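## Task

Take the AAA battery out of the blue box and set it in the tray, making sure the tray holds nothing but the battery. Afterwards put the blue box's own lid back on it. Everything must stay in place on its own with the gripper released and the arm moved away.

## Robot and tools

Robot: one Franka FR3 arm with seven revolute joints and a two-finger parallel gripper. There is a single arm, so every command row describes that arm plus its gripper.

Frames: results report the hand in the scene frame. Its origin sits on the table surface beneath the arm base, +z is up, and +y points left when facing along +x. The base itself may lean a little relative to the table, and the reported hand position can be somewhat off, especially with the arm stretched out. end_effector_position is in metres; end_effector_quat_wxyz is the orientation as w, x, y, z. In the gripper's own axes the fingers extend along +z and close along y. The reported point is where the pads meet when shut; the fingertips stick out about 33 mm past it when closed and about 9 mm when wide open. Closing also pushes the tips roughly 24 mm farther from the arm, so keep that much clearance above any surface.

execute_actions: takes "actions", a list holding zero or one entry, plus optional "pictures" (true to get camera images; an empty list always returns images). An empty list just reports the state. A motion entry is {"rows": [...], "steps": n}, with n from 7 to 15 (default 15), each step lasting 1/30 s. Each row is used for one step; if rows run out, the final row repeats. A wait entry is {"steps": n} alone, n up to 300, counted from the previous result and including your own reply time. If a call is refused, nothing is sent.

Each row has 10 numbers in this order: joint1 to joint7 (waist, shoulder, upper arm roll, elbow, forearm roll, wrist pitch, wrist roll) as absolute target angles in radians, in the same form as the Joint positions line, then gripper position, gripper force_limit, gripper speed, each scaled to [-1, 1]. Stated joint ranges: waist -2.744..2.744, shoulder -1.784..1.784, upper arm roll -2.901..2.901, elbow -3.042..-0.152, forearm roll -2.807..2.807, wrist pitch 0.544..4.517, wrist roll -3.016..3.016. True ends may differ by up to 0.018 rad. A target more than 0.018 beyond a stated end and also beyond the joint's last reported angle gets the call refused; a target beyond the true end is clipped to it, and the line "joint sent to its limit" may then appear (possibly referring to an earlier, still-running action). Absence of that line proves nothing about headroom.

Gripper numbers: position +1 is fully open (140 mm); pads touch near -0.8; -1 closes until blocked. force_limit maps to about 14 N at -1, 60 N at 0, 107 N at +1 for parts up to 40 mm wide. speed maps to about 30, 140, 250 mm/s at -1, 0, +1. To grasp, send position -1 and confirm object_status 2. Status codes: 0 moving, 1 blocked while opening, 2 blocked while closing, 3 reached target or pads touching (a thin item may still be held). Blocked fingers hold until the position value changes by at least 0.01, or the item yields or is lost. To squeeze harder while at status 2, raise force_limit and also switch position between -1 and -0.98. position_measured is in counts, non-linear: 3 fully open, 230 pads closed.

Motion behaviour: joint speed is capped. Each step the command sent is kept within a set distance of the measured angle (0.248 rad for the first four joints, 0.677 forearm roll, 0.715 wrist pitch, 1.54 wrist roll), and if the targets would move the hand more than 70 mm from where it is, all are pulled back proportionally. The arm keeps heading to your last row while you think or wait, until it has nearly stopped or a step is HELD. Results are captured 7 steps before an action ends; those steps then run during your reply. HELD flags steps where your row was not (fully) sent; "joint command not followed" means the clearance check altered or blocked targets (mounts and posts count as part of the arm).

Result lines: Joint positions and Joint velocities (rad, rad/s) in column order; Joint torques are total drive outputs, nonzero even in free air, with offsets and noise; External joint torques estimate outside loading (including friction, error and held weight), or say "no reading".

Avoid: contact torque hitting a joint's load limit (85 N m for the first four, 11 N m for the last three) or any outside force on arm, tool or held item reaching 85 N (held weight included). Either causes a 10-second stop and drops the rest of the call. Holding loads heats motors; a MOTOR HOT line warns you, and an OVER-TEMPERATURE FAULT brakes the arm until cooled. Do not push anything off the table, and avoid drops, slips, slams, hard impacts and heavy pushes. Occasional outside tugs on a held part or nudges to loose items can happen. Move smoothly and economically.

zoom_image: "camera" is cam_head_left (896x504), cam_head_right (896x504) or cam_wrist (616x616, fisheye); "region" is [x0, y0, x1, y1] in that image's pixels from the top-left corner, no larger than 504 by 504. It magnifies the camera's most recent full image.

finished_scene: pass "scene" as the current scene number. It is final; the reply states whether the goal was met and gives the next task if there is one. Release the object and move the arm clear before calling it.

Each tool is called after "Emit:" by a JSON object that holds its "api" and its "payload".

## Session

Emit:
{"api": "execute_actions", "payload": {"actions": []}}

Scene clock: 0.00 s of 8400.00 s.
end_effector_position=(+0.1465, -0.2428, +0.3637) position_measured=3 object_status=3 end_effector_quat_wxyz=(+0.066, +0.188, +0.958, +0.209)
Joint positions: [-1.356 -0.569  0.032 -2.45   0.297  1.534  0.552]
Joint velocities: [-0.001 -0.     0.    -0.001 -0.002  0.001 -0.001]
Joint torques (N m, as the joint torque sensors report them, + toward a larger angle): no reading
External joint torques (N m, as the arm's controller estimates them; a push from outside toward a larger angle lowers the number): no reading

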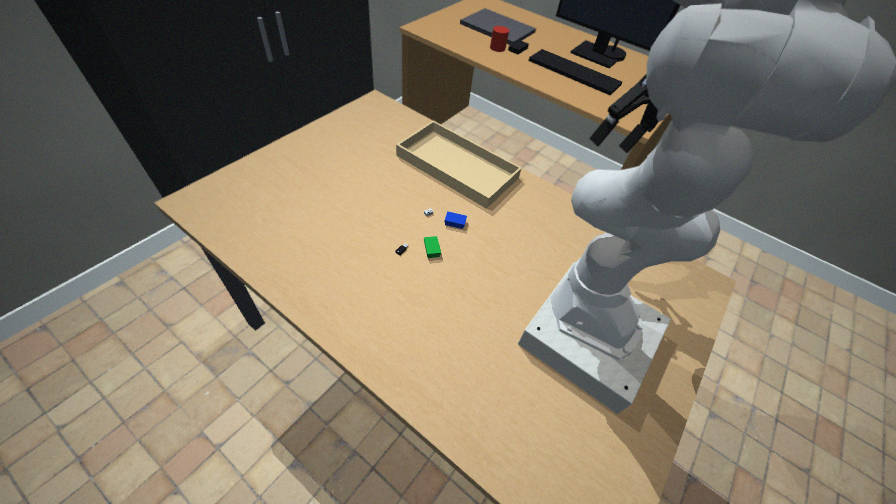

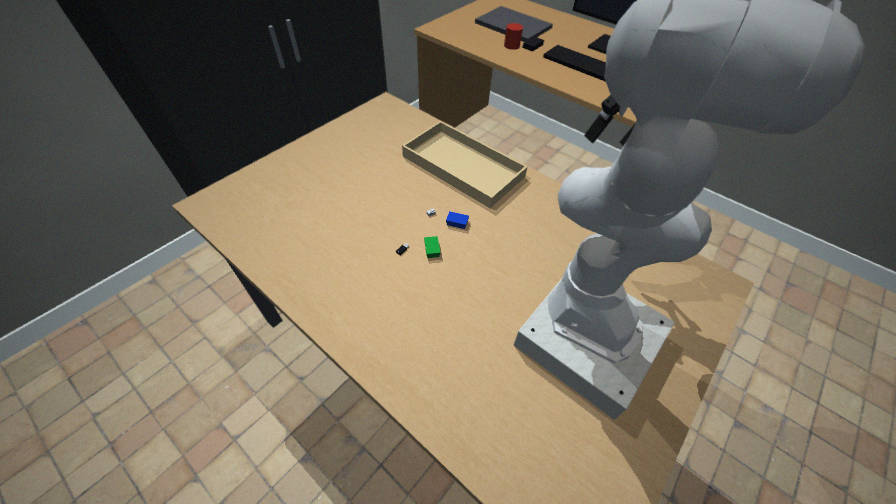

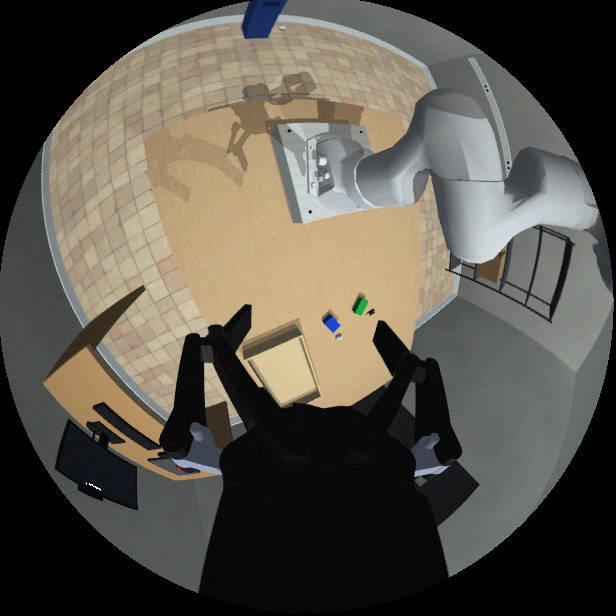

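Emit:
{"api": "execute_actions", "payload": {"actions": [{"rows":[[-0.1,-0.2,0,-2.45,0,2.25,1.49,0.6,-0.5,0]],"steps":15}]}}

Emit:
{"api": "execute_actions", "payload": {"actions": [{"rows":[[-0.1,-0.2,0,-2.45,0,2.25,1.49,0.6,-0.5,0]],"steps":15}]}}

Emit:
{"api": "execute_actions", "payload": {"actions": [{"steps":45}], "pictures": true}}

Scene clock: 0.57 s of 8400.00 s.
end_effector_position=(+0.1785, -0.3082, +0.2859) position_measured=52 object_status=0 end_effector_quat_wxyz=(-0.018, +0.225, +0.965, +0.130)
Joint positions: [-1.12  -0.35   0.003 -2.445  0.134  1.858  0.825]
Joint velocities: [ 1.139  0.949 -0.026 -0.012 -0.52   1.19   1.136]
Joint torques (N m, as the joint torque sensors report them, + toward a larger angle): [  1.42 -24.41   0.62  21.15   0.28   1.95   0.3 ]
External joint torques (N m, as the arm's controller estimates them; a push from outside toward a larger angle lowers the number): [ 0.68  1.41 -0.94 -2.38 -0.7   0.77  0.28]
Steps of this call (steps 1 to 9: nothing new was sent; steps 10 to 17: the first 8 steps of this action). Readings (joint positions | what the end effector reports):
10: [-1.339 -0.560 0.026 -2.448 0.278 1.564 0.578] | position_measured=3 object_status=0
11: [-1.314 -0.537 0.022 -2.445 0.256 1.607 0.610] | position_measured=8 object_status=0
13: [-1.258 -0.481 0.015 -2.445 0.213 1.691 0.678] | position_measured=24 object_status=0
17: the state above

Scene clock: 1.07 s of 8400.00 s.
end_effector_position=(+0.3966, -0.1823, +0.2370) position_measured=53 object_status=3 end_effector_quat_wxyz=(-0.025, +0.063, +0.998, +0.016)
Joint positions: [-0.405 -0.203 -0.001 -2.449  0.016  2.185  1.248]
Joint velocities: [ 1.407  0.017  0.052 -0.    -0.049  0.232  0.485]
Joint torques (N m, as the joint torque sensors report them, + toward a larger angle): [ -2.12 -22.3   -2.38  20.86  -0.17   2.48   0.25]
External joint torques (N m, as the arm's controller estimates them; a push from outside toward a larger angle lowers the number): [ 1.44  1.57  0.36 -0.6  -0.72  0.52  0.25]
Steps of this call (steps 1 to 7: the last 7 steps of your previous action; steps 8 to 15: the first 8 steps of this action). Readings (joint positions | what the end effector reports):
8: [-0.747 -0.217 -0.003 -2.449 0.039 2.098 1.101] | position_measured=53 object_status=3
9: [-0.698 -0.213 -0.003 -2.449 0.034 2.115 1.127] | position_measured=53 object_status=3
11: [-0.600 -0.207 -0.002 -2.449 0.026 2.144 1.173] | position_measured=53 object_status=3
15: the state above

Scene clock: 2.57 s of 8400.00 s.
end_effector_position=(+0.4523, -0.0601, +0.2408) position_measured=53 object_status=3 end_effector_quat_wxyz=(+0.001, +0.025, +1.000, -0.000)
Joint positions: [-0.102 -0.201  0.001 -2.449  0.003  2.247  1.485]
Joint velocities: [ 0.    -0.002  0.    -0.    -0.     0.     0.005]
Joint torques (N m, as the joint torque sensors report them, + toward a larger angle): [  1.81 -22.2   -1.99  20.65  -0.06   2.89   0.13]
External joint torques (N m, as the arm's controller estimates them; a push from outside toward a larger angle lowers the number): [ 1.87  1.21 -1.72 -2.02 -0.7   0.46  0.13]
Kept back: nothing.
Steps of this call (steps 1 to 7: the last 7 steps of your previous action; steps 8 to 45: the robot went on to your last target). Readings (joint positions | what the end effector reports):
1: [-0.357 -0.203 -0.001 -2.449 0.014 2.192 1.264] | position_measured=53 object_status=3
2: [-0.309 -0.202 -0.001 -2.449 0.013 2.199 1.278] | position_measured=53 object_status=3
4: [-0.213 -0.202 -0.000 -2.449 0.010 2.212 1.312] | position_measured=53 object_status=3
8: [-0.112 -0.201 0.010 -2.449 0.005 2.232 1.374] | position_measured=53 object_status=3
45: the state above
The arm was judged still, so your last target was given up. Only a new action makes it travel on or press farther. Fingers that are still opening or closing keep moving.

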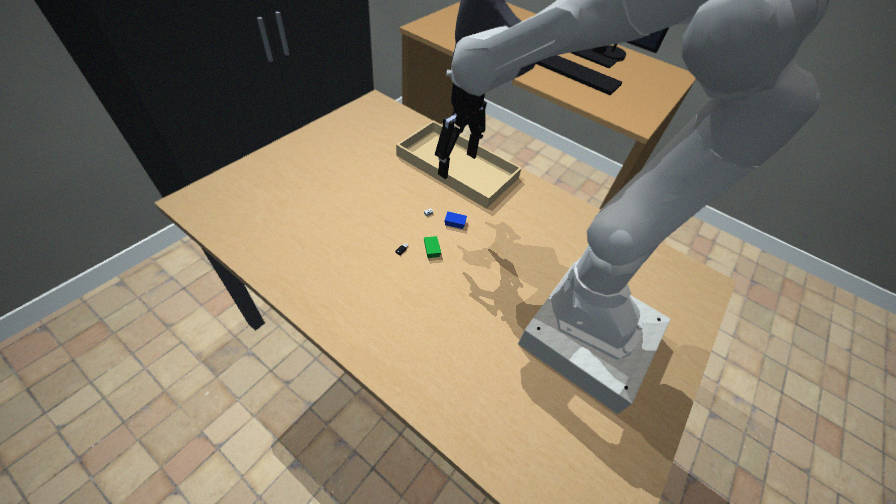

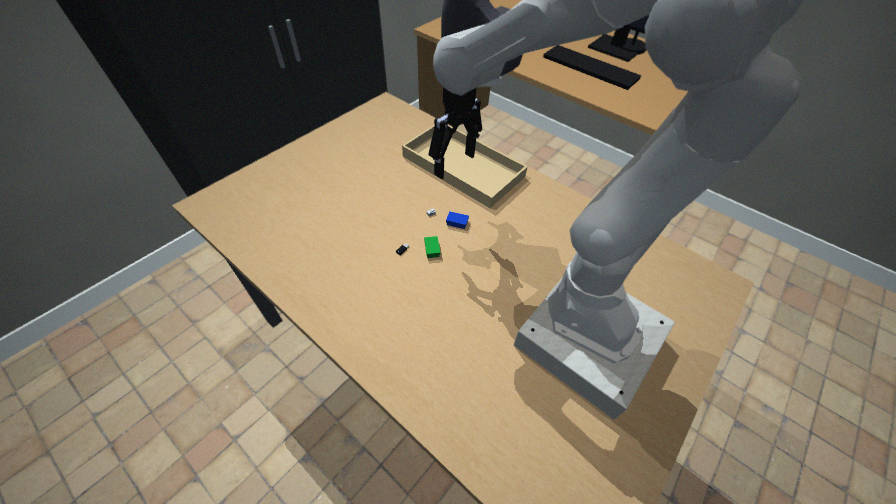

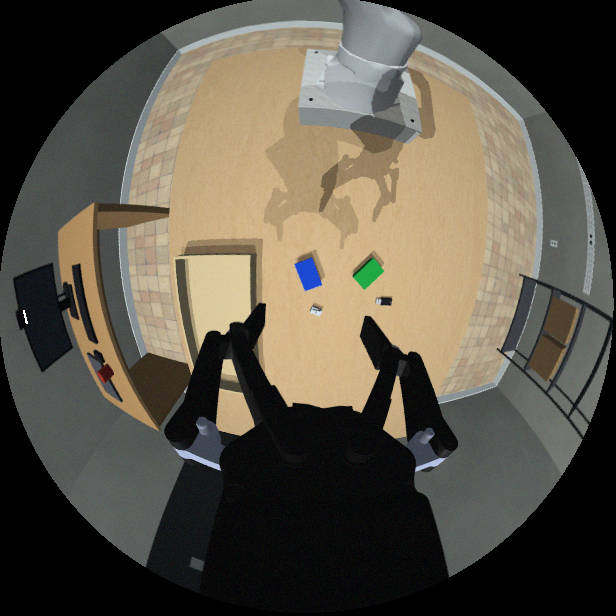

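Emit:
{"api": "execute_actions", "payload": {"actions": [{"rows":[[-0.1,-0.3,0,-2.947,0,2.645,1.04,0.3,-0.5,0]],"steps":15}]}}

Emit:
{"api": "execute_actions", "payload": {"actions": [{"steps":40}], "pictures": true}}

Scene clock: 3.53 s of 8400.00 s.
end_effector_position=(+0.3232, -0.0434, +0.1257) position_measured=91 object_status=0 end_effector_quat_wxyz=(-0.027, -0.093, +0.995, +0.006)
Joint positions: [-0.102 -0.291  0.    -2.892  0.003  2.543  1.248]
Joint velocities: [ 0.001  0.007 -0.    -0.917 -0.003  0.498 -0.677]
Joint torques (N m, as the joint torque sensors report them, + toward a larger angle): [  1.84 -21.93  -0.97  30.49   0.02   5.38  -0.35]
External joint torques (N m, as the arm's controller estimates them; a push from outside toward a larger angle lowers the number): [ 2.08  1.23 -0.46 -1.62 -0.6   0.75 -0.35]
Steps of this call (steps 1 to 21: nothing new was sent; steps 22 to 29: the first 8 steps of this action). Readings (joint positions | what the end effector reports):
22: [-0.102 -0.223 0.001 -2.495 0.003 2.309 1.451] | position_measured=53 object_status=0
23: [-0.102 -0.256 0.000 -2.569 0.003 2.371 1.408] | position_measured=59 object_status=0
25: [-0.102 -0.286 0.000 -2.702 0.003 2.454 1.343] | position_measured=74 object_status=0
29: the state above

Scene clock: 4.87 s of 8400.00 s.
end_effector_position=(+0.3245, -0.0437, +0.1178) position_measured=91 object_status=3 end_effector_quat_wxyz=(-0.001, -0.193, +0.981, -0.000)
Joint positions: [-0.102 -0.298  0.    -2.945  0.003  2.642  1.046]
Joint velocities: [ 0.    -0.001  0.    -0.001  0.     0.    -0.009]
Joint torques (N m, as the joint torque sensors report them, + toward a larger angle): [  2.44 -16.25  -1.15  15.24  -0.16   2.78  -0.27]
External joint torques (N m, as the arm's controller estimates them; a push from outside toward a larger angle lowers the number): [ 2.49 -1.34 -0.83 -2.47 -0.54  0.35 -0.27]
Kept back: nothing.
Steps of this call (steps 1 to 7: the last 7 steps of your previous action; steps 8 to 40: the robot went on to your last target). Readings (joint positions | what the end effector reports):
1: [-0.102 -0.291 0.000 -2.915 0.003 2.558 1.227] | position_measured=91 object_status=0
2: [-0.102 -0.291 0.000 -2.929 0.003 2.572 1.208] | position_measured=91 object_status=0
4: [-0.102 -0.293 0.000 -2.941 0.003 2.593 1.175] | position_measured=91 object_status=0
8: [-0.102 -0.298 0.000 -2.944 0.003 2.620 1.129] | position_measured=91 object_status=3
40: the state above

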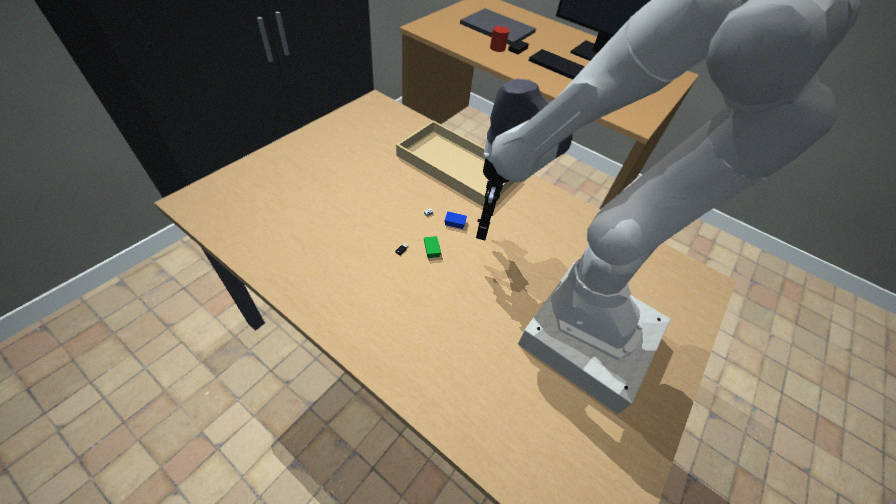

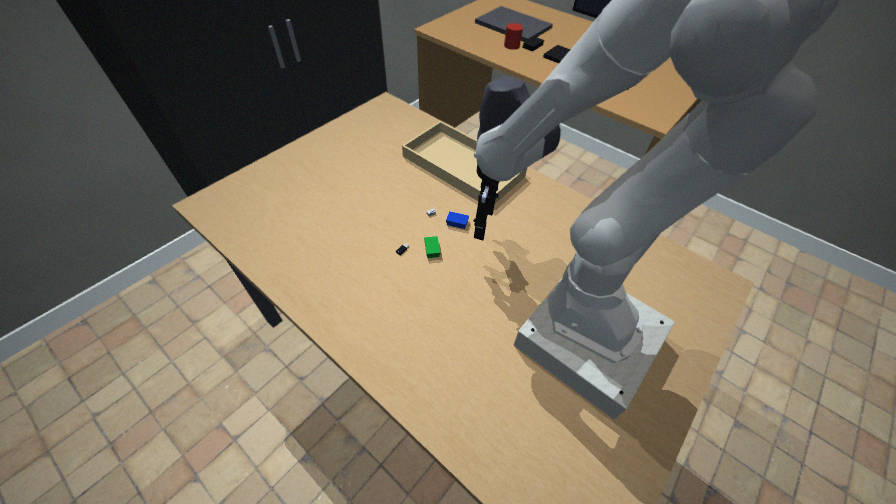

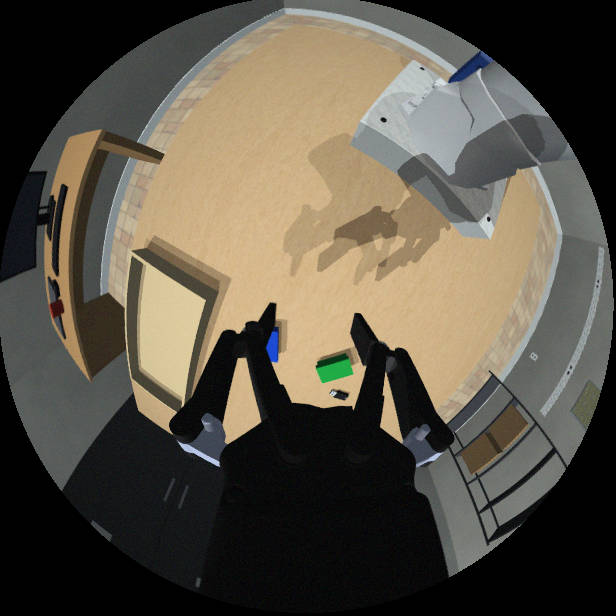

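Emit:
{"api": "execute_actions", "payload": {"actions": [{"rows":[[-0.175,-0.156,0,-2.837,0,2.681,0.97,0.3,-0.5,0]],"steps":15}]}}

Emit:
{"api": "execute_actions", "payload": {"actions": [{"steps":25}], "pictures": true}}

Scene clock: 6.80 s of 8400.00 s.
end_effector_position=(+0.3523, -0.0728, +0.1077) position_measured=91 object_status=3 end_effector_quat_wxyz=(-0.004, -0.180, +0.984, +0.001)
Joint positions: [-0.171 -0.161 -0.001 -2.843  0.001  2.671  1.003]
Joint velocities: [-0.028  0.06   0.001  0.052  0.001  0.046 -0.098]
Joint torques (N m, as the joint torque sensors report them, + toward a larger angle): [ -0.98 -18.79   0.31  16.78   0.23   2.93  -0.24]
External joint torques (N m, as the arm's controller estimates them; a push from outside toward a larger angle lowers the number): [-1.28  1.27  0.09 -0.26 -0.07  0.51 -0.24]
Steps of this call (steps 1 to 15: the robot went on to your last target; steps 16 to 50: nothing new was sent; steps 51 to 58: the first 8 steps of this action). Readings (joint positions | what the end effector reports):
51: [-0.115 -0.274 0.005 -2.925 0.001 2.645 1.038] | position_measured=91 object_status=3
52: [-0.133 -0.234 0.004 -2.894 0.001 2.652 1.031] | position_measured=91 object_status=3
54: [-0.157 -0.187 0.000 -2.860 0.001 2.662 1.020] | position_measured=91 object_status=3
58: the state above

Scene clock: 7.63 s of 8400.00 s.
end_effector_position=(+0.3558, -0.0741, +0.1083) position_measured=91 object_status=3 end_effector_quat_wxyz=(-0.001, -0.193, +0.981, -0.001)
Joint positions: [-0.172 -0.158 -0.001 -2.839  0.001  2.678  0.975]
Joint velocities: [-0.     0.002  0.    -0.     0.001  0.    -0.006]
Joint torques (N m, as the joint torque sensors report them, + toward a larger angle): [ -0.43 -18.16   0.54  17.52   0.23   2.86  -0.27]
External joint torques (N m, as the arm's controller estimates them; a push from outside toward a larger angle lowers the number): [-0.37  1.11  0.74  0.41 -0.13  0.42 -0.27]
Kept back: nothing.
Steps of this call (steps 1 to 7: the last 7 steps of your previous action; steps 8 to 25: the robot went on to your last target). Readings (joint positions | what the end effector reports):
1: [-0.171 -0.160 -0.001 -2.841 0.001 2.672 1.000] | position_measured=91 object_status=3
2: [-0.172 -0.159 -0.001 -2.840 0.001 2.674 0.997] | position_measured=91 object_status=3
4: [-0.172 -0.158 -0.001 -2.839 0.001 2.675 0.993] | position_measured=91 object_status=3
8: [-0.172 -0.158 -0.001 -2.839 0.001 2.677 0.986] | position_measured=91 object_status=3
25: the state above

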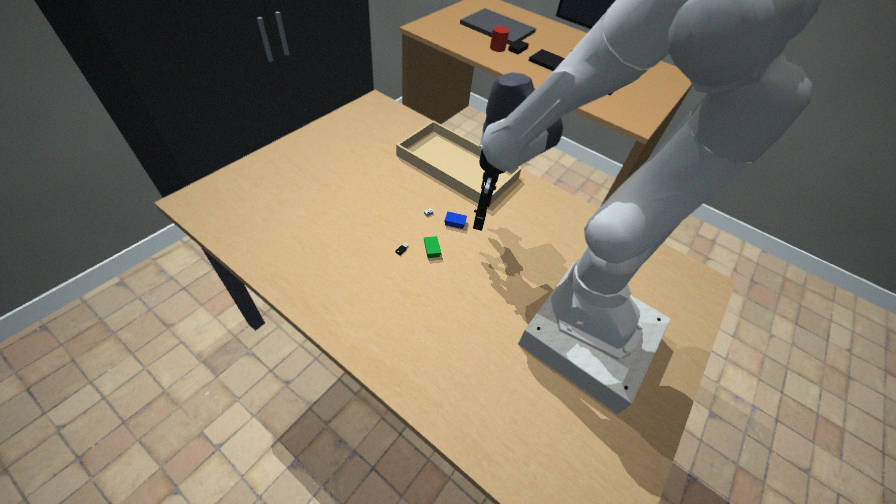

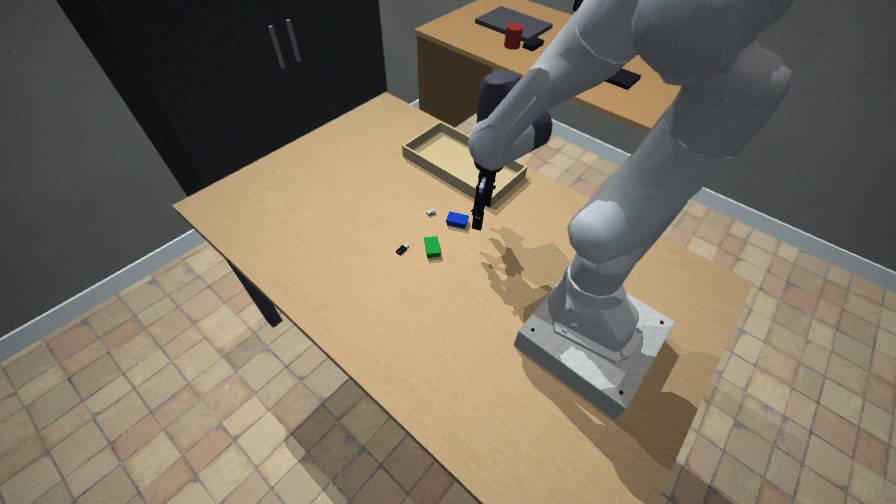

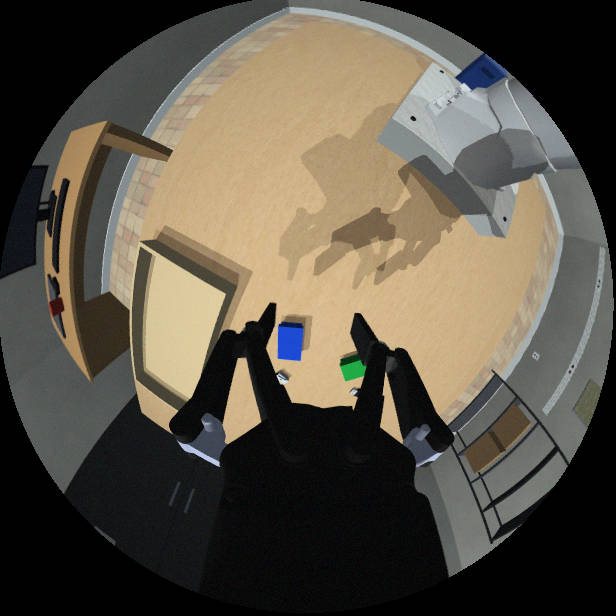

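Emit:
{"api": "execute_actions", "payload": {"actions": [{"rows":[[-0.262,0.027,0,-2.78,0,2.807,0.885,0.3,-0.5,0]],"steps":15}]}}

Emit:
{"api": "execute_actions", "payload": {"actions": [{"steps":30}], "pictures": true}}

Scene clock: 8.43 s of 8400.00 s.
end_effector_position=(+0.3547, -0.1068, +0.0661) position_measured=91 object_status=3 end_effector_quat_wxyz=(-0.014, -0.176, +0.984, +0.006)
Joint positions: [-0.258  0.023 -0.002 -2.786 -0.     2.776  0.925]
Joint velocities: [-0.029  0.062 -0.     0.041 -0.001  0.163 -0.121]
Joint torques (N m, as the joint torque sensors report them, + toward a larger angle): [  0.52 -24.27   0.83  15.94   0.5    3.03  -0.26]
External joint torques (N m, as the arm's controller estimates them; a push from outside toward a larger angle lowers the number): [ 0.19  0.82  0.33  0.4   0.3   0.53 -0.27]
Steps of this call (steps 1 to 15: the robot went on to your last target; step 16: nothing new was sent; steps 17 to 24: the first 8 steps of this action). Readings (joint positions | what the end effector reports):
17: [-0.187 -0.130 0.006 -2.825 -0.000 2.697 0.967] | position_measured=91 object_status=3
18: [-0.209 -0.080 0.005 -2.805 -0.000 2.719 0.959] | position_measured=91 object_status=3
20: [-0.241 -0.013 -0.000 -2.792 -0.000 2.746 0.945] | position_measured=91 object_status=3
24: the state above

Scene clock: 9.43 s of 8400.00 s.
end_effector_position=(+0.3653, -0.1104, +0.0689) position_measured=91 object_status=3 end_effector_quat_wxyz=(-0.001, -0.193, +0.981, -0.001)
Joint positions: [-0.259  0.025 -0.001 -2.782 -0.     2.804  0.89 ]
Joint velocities: [ 0.     0.001  0.     0.001  0.     0.001 -0.004]
Joint torques (N m, as the joint torque sensors report them, + toward a larger angle): [  0.01 -22.74  -0.08  15.23   0.47   2.81  -0.35]
External joint torques (N m, as the arm's controller estimates them; a push from outside toward a larger angle lowers the number): [ 0.02  0.79 -0.09  0.23  0.21  0.37 -0.35]
Kept back: nothing.
Steps of this call (steps 1 to 7: the last 7 steps of your previous action; steps 8 to 30: the robot went on to your last target). Readings (joint positions | what the end effector reports):
1: [-0.258 0.024 -0.002 -2.785 -0.000 2.781 0.921] | position_measured=91 object_status=3
2: [-0.259 0.025 -0.002 -2.784 -0.000 2.785 0.918] | position_measured=91 object_status=3
4: [-0.259 0.025 -0.001 -2.783 -0.000 2.792 0.912] | position_measured=91 object_status=3
8: [-0.259 0.025 -0.001 -2.782 -0.000 2.799 0.903] | position_measured=91 object_status=3
30: the state above
The arm was judged still, so your last target was given up. Only a new action makes it travel on or press farther. Fingers that are still opening or closing keep moving.

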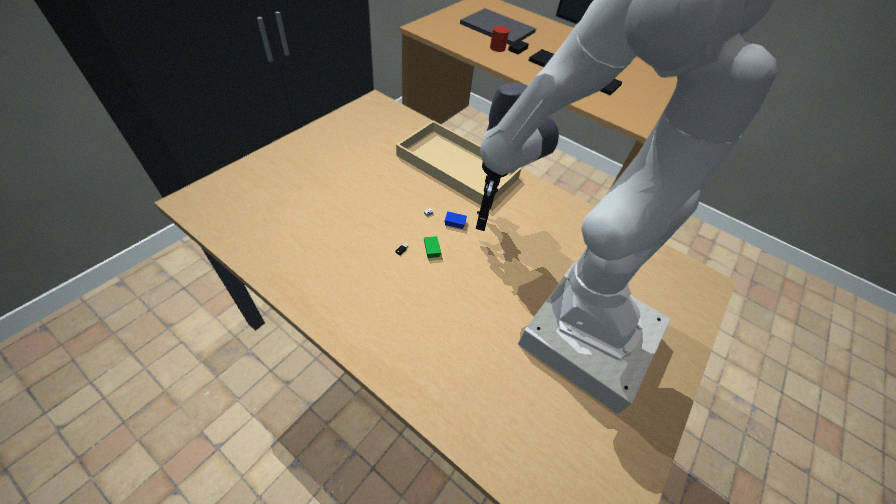

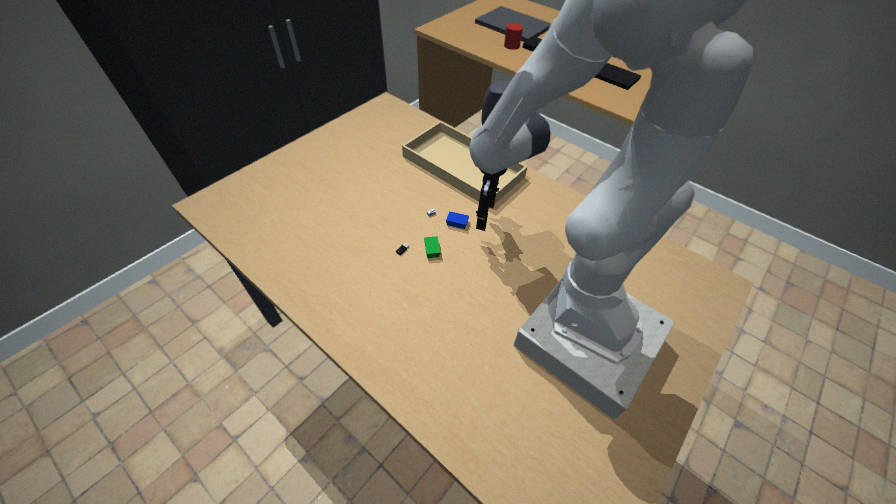

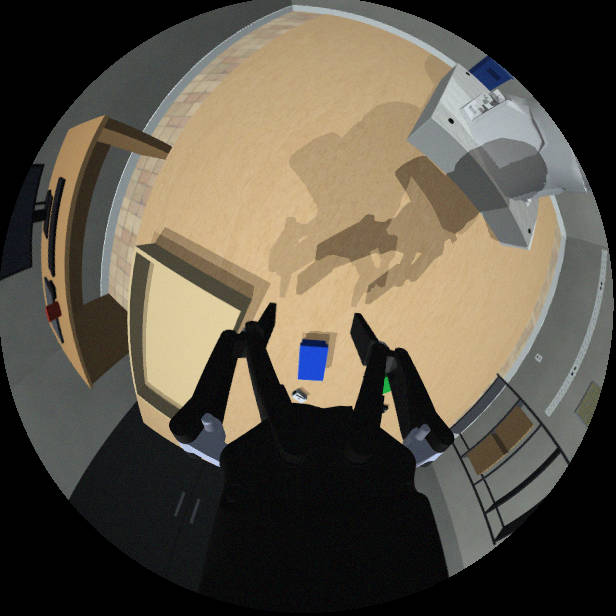

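Emit:
{"api": "execute_actions", "payload": {"actions": [{"rows":[[-0.14,0.165,0,-2.563,0,2.73,1.01,0.2,-0.5,0]],"steps":15}]}}

Emit:
{"api": "execute_actions", "payload": {"actions": [{"steps":30}], "pictures": true}}

Scene clock: 10.23 s of 8400.00 s.
end_effector_position=(+0.4486, -0.0788, +0.0737) position_measured=104 object_status=0 end_effector_quat_wxyz=(+0.011, -0.219, +0.976, -0.006)
Joint positions: [-0.144  0.157  0.003 -2.572 -0.     2.751  0.954]
Joint velocities: [ 0.057  0.083 -0.001  0.112  0.    -0.102  0.174]
Joint torques (N m, as the joint torque sensors report them, + toward a larger angle): [  1.31 -28.33  -1.56  15.64   0.48   1.78   0.03]
External joint torques (N m, as the arm's controller estimates them; a push from outside toward a larger angle lowers the number): [ 3.19  1.07  0.66  0.52  0.   -0.54  0.03]
Steps of this call (steps 1 to 16: nothing new was sent; steps 17 to 24: the first 8 steps of this action). Readings (joint positions | what the end effector reports):
17: [-0.243 0.047 -0.008 -2.751 -0.000 2.791 0.896] | position_measured=91 object_status=0
18: [-0.218 0.084 -0.008 -2.697 -0.000 2.782 0.906] | position_measured=96 object_status=0
20: [-0.175 0.130 -0.003 -2.619 -0.000 2.768 0.926] | position_measured=104 object_status=0
24: the state above

Scene clock: 11.23 s of 8400.00 s.
end_effector_position=(+0.4452, -0.0783, +0.0712) position_measured=104 object_status=3 end_effector_quat_wxyz=(+0.003, -0.195, +0.981, -0.002)
Joint positions: [-0.142  0.163  0.001 -2.565 -0.     2.733  1.005]
Joint velocities: [-0.     0.001 -0.     0.    -0.001 -0.001  0.006]
Joint torques (N m, as the joint torque sensors report them, + toward a larger angle): [  1.27 -28.88  -0.73  16.14   0.4    2.14   0.22]
External joint torques (N m, as the arm's controller estimates them; a push from outside toward a larger angle lowers the number): [ 1.38  0.62 -0.78 -0.17  0.07 -0.3   0.22]
Kept back: nothing.
Steps of this call (steps 1 to 7: the last 7 steps of your previous action; steps 8 to 30: the robot went on to your last target). Readings (joint positions | what the end effector reports):
1: [-0.143 0.159 0.003 -2.569 -0.000 2.748 0.960] | position_measured=104 object_status=3
2: [-0.143 0.160 0.003 -2.568 -0.000 2.745 0.965] | position_measured=104 object_status=3
4: [-0.142 0.162 0.002 -2.566 -0.000 2.741 0.973] | position_measured=104 object_status=3
8: [-0.142 0.163 0.001 -2.565 -0.000 2.736 0.985] | position_measured=104 object_status=3
30: the state above
The arm was judged still, so your last target was given up. Only a new action makes it travel on or press farther. Fingers that are still opening or closing keep moving.

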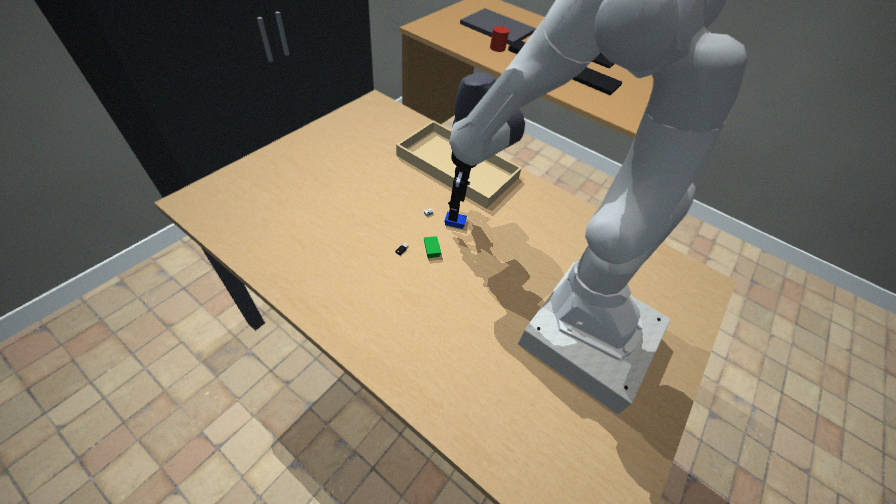

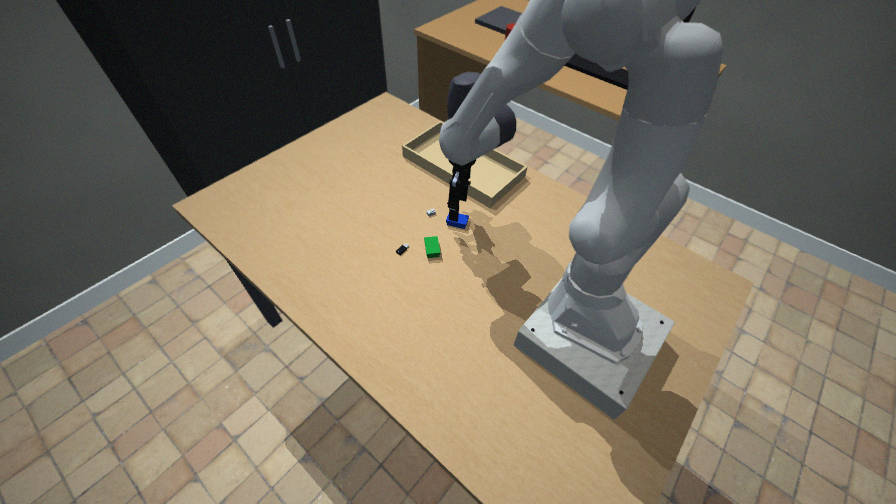

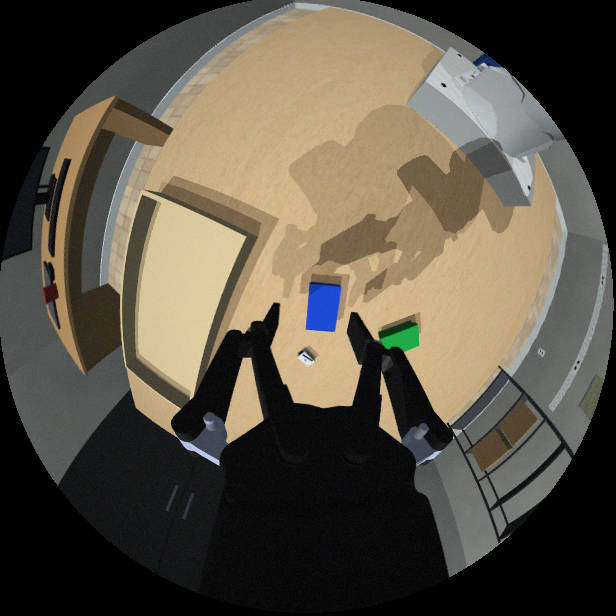

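Emit:
{"api": "execute_actions", "payload": {"actions": [{"rows":[[-0.11,0.2,0,-2.563,0,2.765,1.03,0.1,-0.5,0],[-0.11,0.23,0,-2.563,0,2.797,1.03,0.1,-0.5,0]],"steps":10}]}}

Emit:
{"api": "execute_actions", "payload": {"actions": [{"steps":25}], "pictures": true}}

Emit:
{"api": "zoom_image", "payload": {"camera": "cam_wrist", "region": [230,240,400,400]}}

Scene clock: 11.80 s of 8400.00 s.
end_effector_position=(+0.4456, -0.0713, +0.0600) position_measured=115 object_status=0 end_effector_quat_wxyz=(+0.001, -0.199, +0.980, -0.002)
Joint positions: [-0.124  0.196 -0.001 -2.561 -0.     2.757  1.012]
Joint velocities: [ 0.174  0.449  0.025 -0.007 -0.001  0.227  0.051]
Joint torques (N m, as the joint torque sensors report them, + toward a larger angle): [  0.16 -30.83  -0.65  13.44   0.45   3.06   0.13]
External joint torques (N m, as the arm's controller estimates them; a push from outside toward a larger angle lowers the number): [ 1.57  1.88  0.5  -1.15  0.14  0.58  0.13]
Steps of this call (steps 1 to 14: nothing new was sent; steps 15 to 17: the first 3 steps of this action). Readings (joint positions | what the end effector reports):
15: [-0.138 0.168 -0.001 -2.563 -0.000 2.737 1.008] | position_measured=104 object_status=0
16: [-0.131 0.180 -0.002 -2.561 -0.000 2.748 1.010] | position_measured=109 object_status=0
17: the state above

Scene clock: 12.63 s of 8400.00 s.
end_effector_position=(+0.4446, -0.0650, +0.0474) position_measured=117 object_status=3 end_effector_quat_wxyz=(+0.001, -0.199, +0.980, -0.002)
Joint positions: [-0.113  0.229  0.    -2.564 -0.     2.794  1.026]
Joint velocities: [-0.001 -0.     0.001 -0.001  0.     0.001  0.003]
Joint torques (N m, as the joint torque sensors report them, + toward a larger angle): [  1.81 -29.75  -0.26  14.94   0.39   2.91   0.08]
External joint torques (N m, as the arm's controller estimates them; a push from outside toward a larger angle lowers the number): [ 1.88  0.72 -0.41 -0.22  0.12  0.48  0.08]
Kept back: nothing.
Steps of this call (steps 1 to 7: the last 7 steps of your previous action; steps 8 to 25: the robot went on to your last target). Readings (joint positions | what the end effector reports):
1: [-0.119 0.209 -0.000 -2.561 -0.000 2.763 1.013] | position_measured=117 object_status=0
2: [-0.116 0.218 0.000 -2.563 -0.000 2.768 1.015] | position_measured=117 object_status=0
4: [-0.113 0.227 0.000 -2.564 -0.000 2.776 1.017] | position_measured=117 object_status=0
8: [-0.113 0.229 0.000 -2.564 -0.000 2.786 1.020] | position_measured=117 object_status=3
25: the state above

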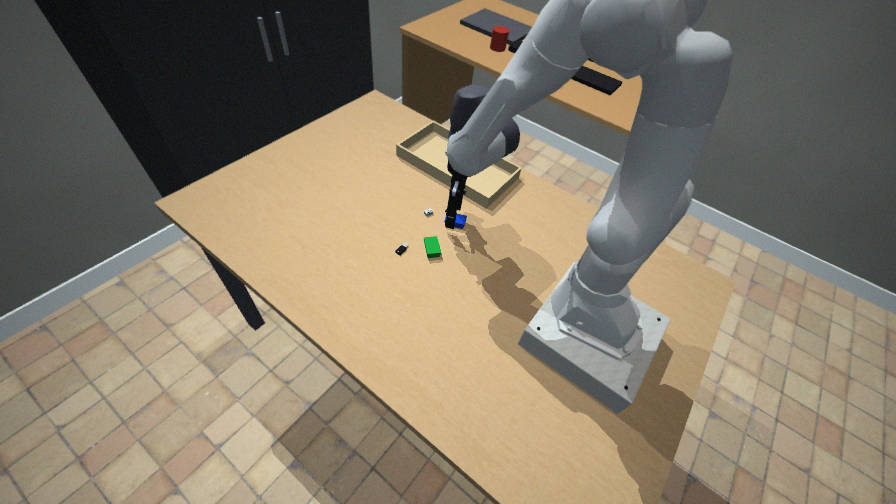

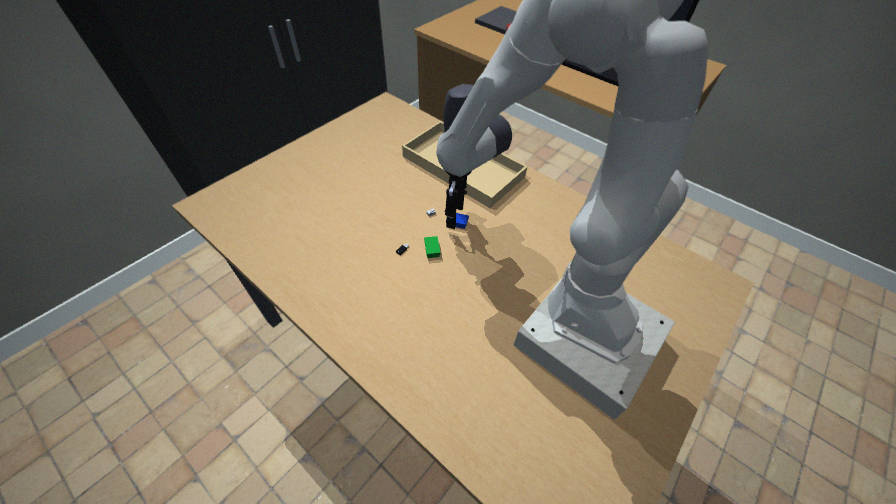

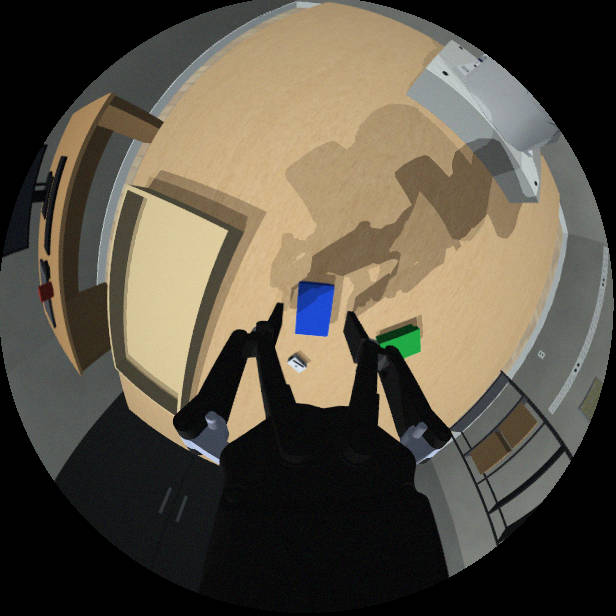

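Region (230, 240, 400, 400) of cam_wrist's 616x616 image, scaled by 2.965, with more detail than that image has; it fills the top 474 rows of this view, and the rest is white.

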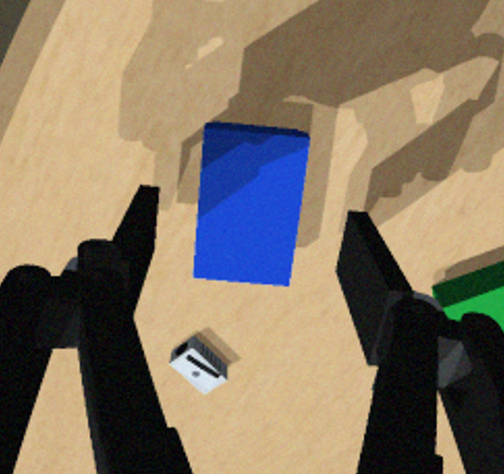

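Emit:
{"api": "execute_actions", "payload": {"actions": [{"rows":[[-0.11,0.245,0,-2.563,0,2.812,1.03,0.1,-0.5,0],[-0.11,0.245,0,-2.563,0,2.812,1.03,0.1,-0.5,0],[-0.11,0.245,0,-2.563,0,2.812,1.03,0.1,-0.5,0],[-0.11,0.245,0,-2.563,0,2.812,1.03,0.1,-0.5,0],[-0.11,0.245,0,-2.563,0,2.812,1.03,0.1,-0.5,0],[-0.11,0.245,0,-2.563,0,2.812,1.03,0.1,-0.5,0],[-0.11,0.245,0,-2.563,0,2.812,1.03,-1,-0.3,0]],"steps":15}]}}

Emit:
{"api": "execute_actions", "payload": {"actions": [{"steps":20}], "pictures": true}}

Scene clock: 15.60 s of 8400.00 s.
end_effector_position=(+0.4436, -0.0648, +0.0422) position_measured=122 object_status=0 end_effector_quat_wxyz=(+0.000, -0.198, +0.980, -0.001)
Joint positions: [-0.113  0.243  0.    -2.563 -0.     2.806  1.027]
Joint velocities: [ 0.     0.004  0.    -0.001  0.     0.02   0.001]
Joint torques (N m, as the joint torque sensors report them, + toward a larger angle): [  2.19 -29.21  -0.34  14.21   0.31   2.87   0.09]
External joint torques (N m, as the arm's controller estimates them; a push from outside toward a larger angle lowers the number): [ 2.29  1.65 -0.47 -0.83  0.05  0.43  0.09]
Steps of this call (steps 1 to 15: the robot went on to your last target; steps 16 to 81: nothing new was sent; steps 82 to 89: the first 8 steps of this action). Readings (joint positions | what the end effector reports):
82: [-0.113 0.231 0.000 -2.563 -0.000 2.797 1.027] | position_measured=117 object_status=3
83: [-0.113 0.234 0.000 -2.563 -0.000 2.800 1.027] | position_measured=117 object_status=3
85: [-0.113 0.240 0.000 -2.563 -0.000 2.803 1.027] | position_measured=117 object_status=3
89: the state above

Scene clock: 16.27 s of 8400.00 s.
end_effector_position=(+0.4447, -0.0650, +0.0426) position_measured=174 object_status=2 end_effector_quat_wxyz=(+0.002, -0.198, +0.980, -0.002)
Joint positions: [-0.113  0.243  0.    -2.563 -0.     2.809  1.027]
Joint velocities: [-0.002 -0.    -0.     0.001 -0.001 -0.    -0.   ]
Joint torques (N m, as the joint torque sensors report them, + toward a larger angle): [  2.26 -29.56  -0.67  13.94   0.43   2.99   0.08]
External joint torques (N m, as the arm's controller estimates them; a push from outside toward a larger angle lowers the number): [ 2.43  1.29 -0.74 -1.15  0.16  0.53  0.08]
Kept back: nothing.
Steps of this call (steps 1 to 7: the last 7 steps of your previous action; steps 8 to 15: the robot went on to your last target; steps 16 to 20: nothing new was sent). Readings (joint positions | what the end effector reports):
1: [-0.113 0.243 0.000 -2.563 -0.000 2.807 1.027] | position_measured=130 object_status=0
2: [-0.113 0.243 0.000 -2.563 -0.000 2.807 1.027] | position_measured=137 object_status=0
4: [-0.113 0.243 0.000 -2.563 -0.000 2.808 1.027] | position_measured=152 object_status=0
8: [-0.113 0.243 0.000 -2.563 -0.000 2.809 1.027] | position_measured=173 object_status=0
20: the state above
The arm was judged still, so your last target was given up. Only a new action makes it travel on or press farther. Fingers that are still opening or closing keep moving.

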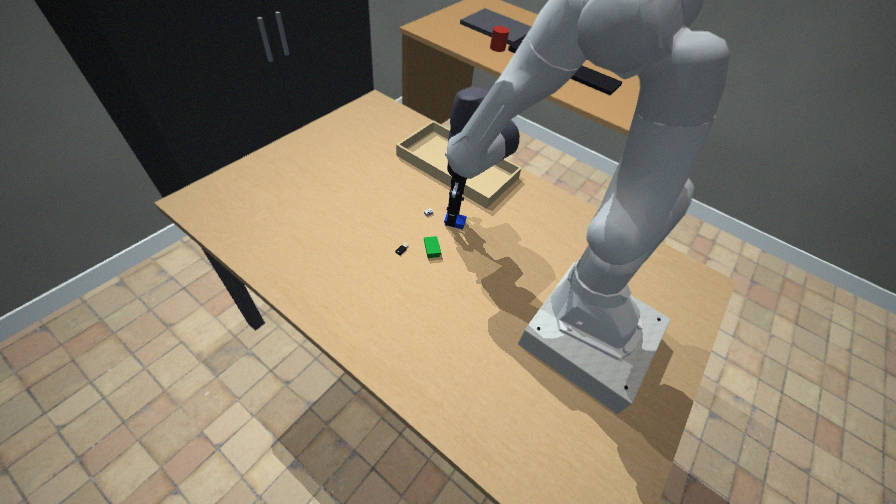

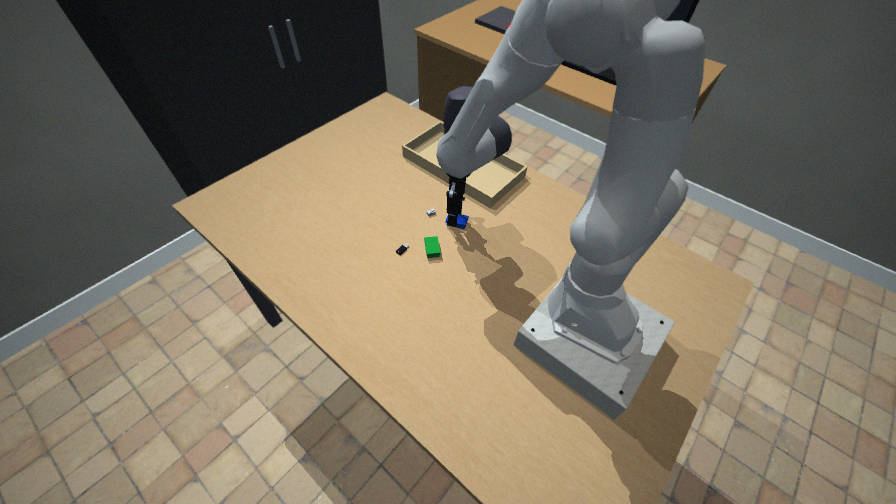

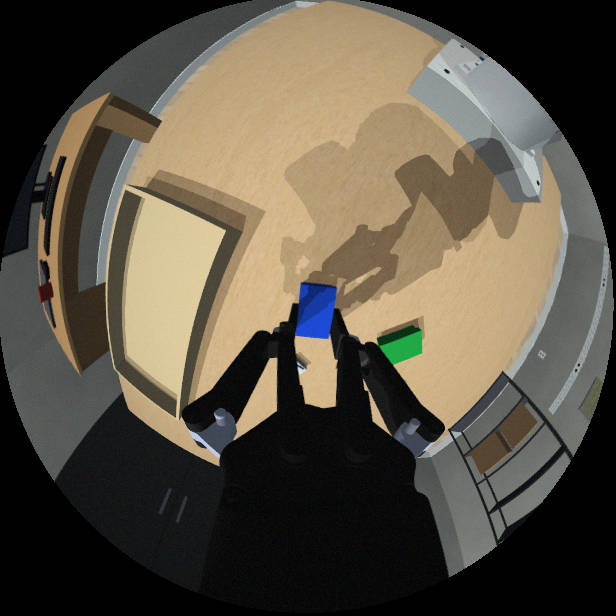

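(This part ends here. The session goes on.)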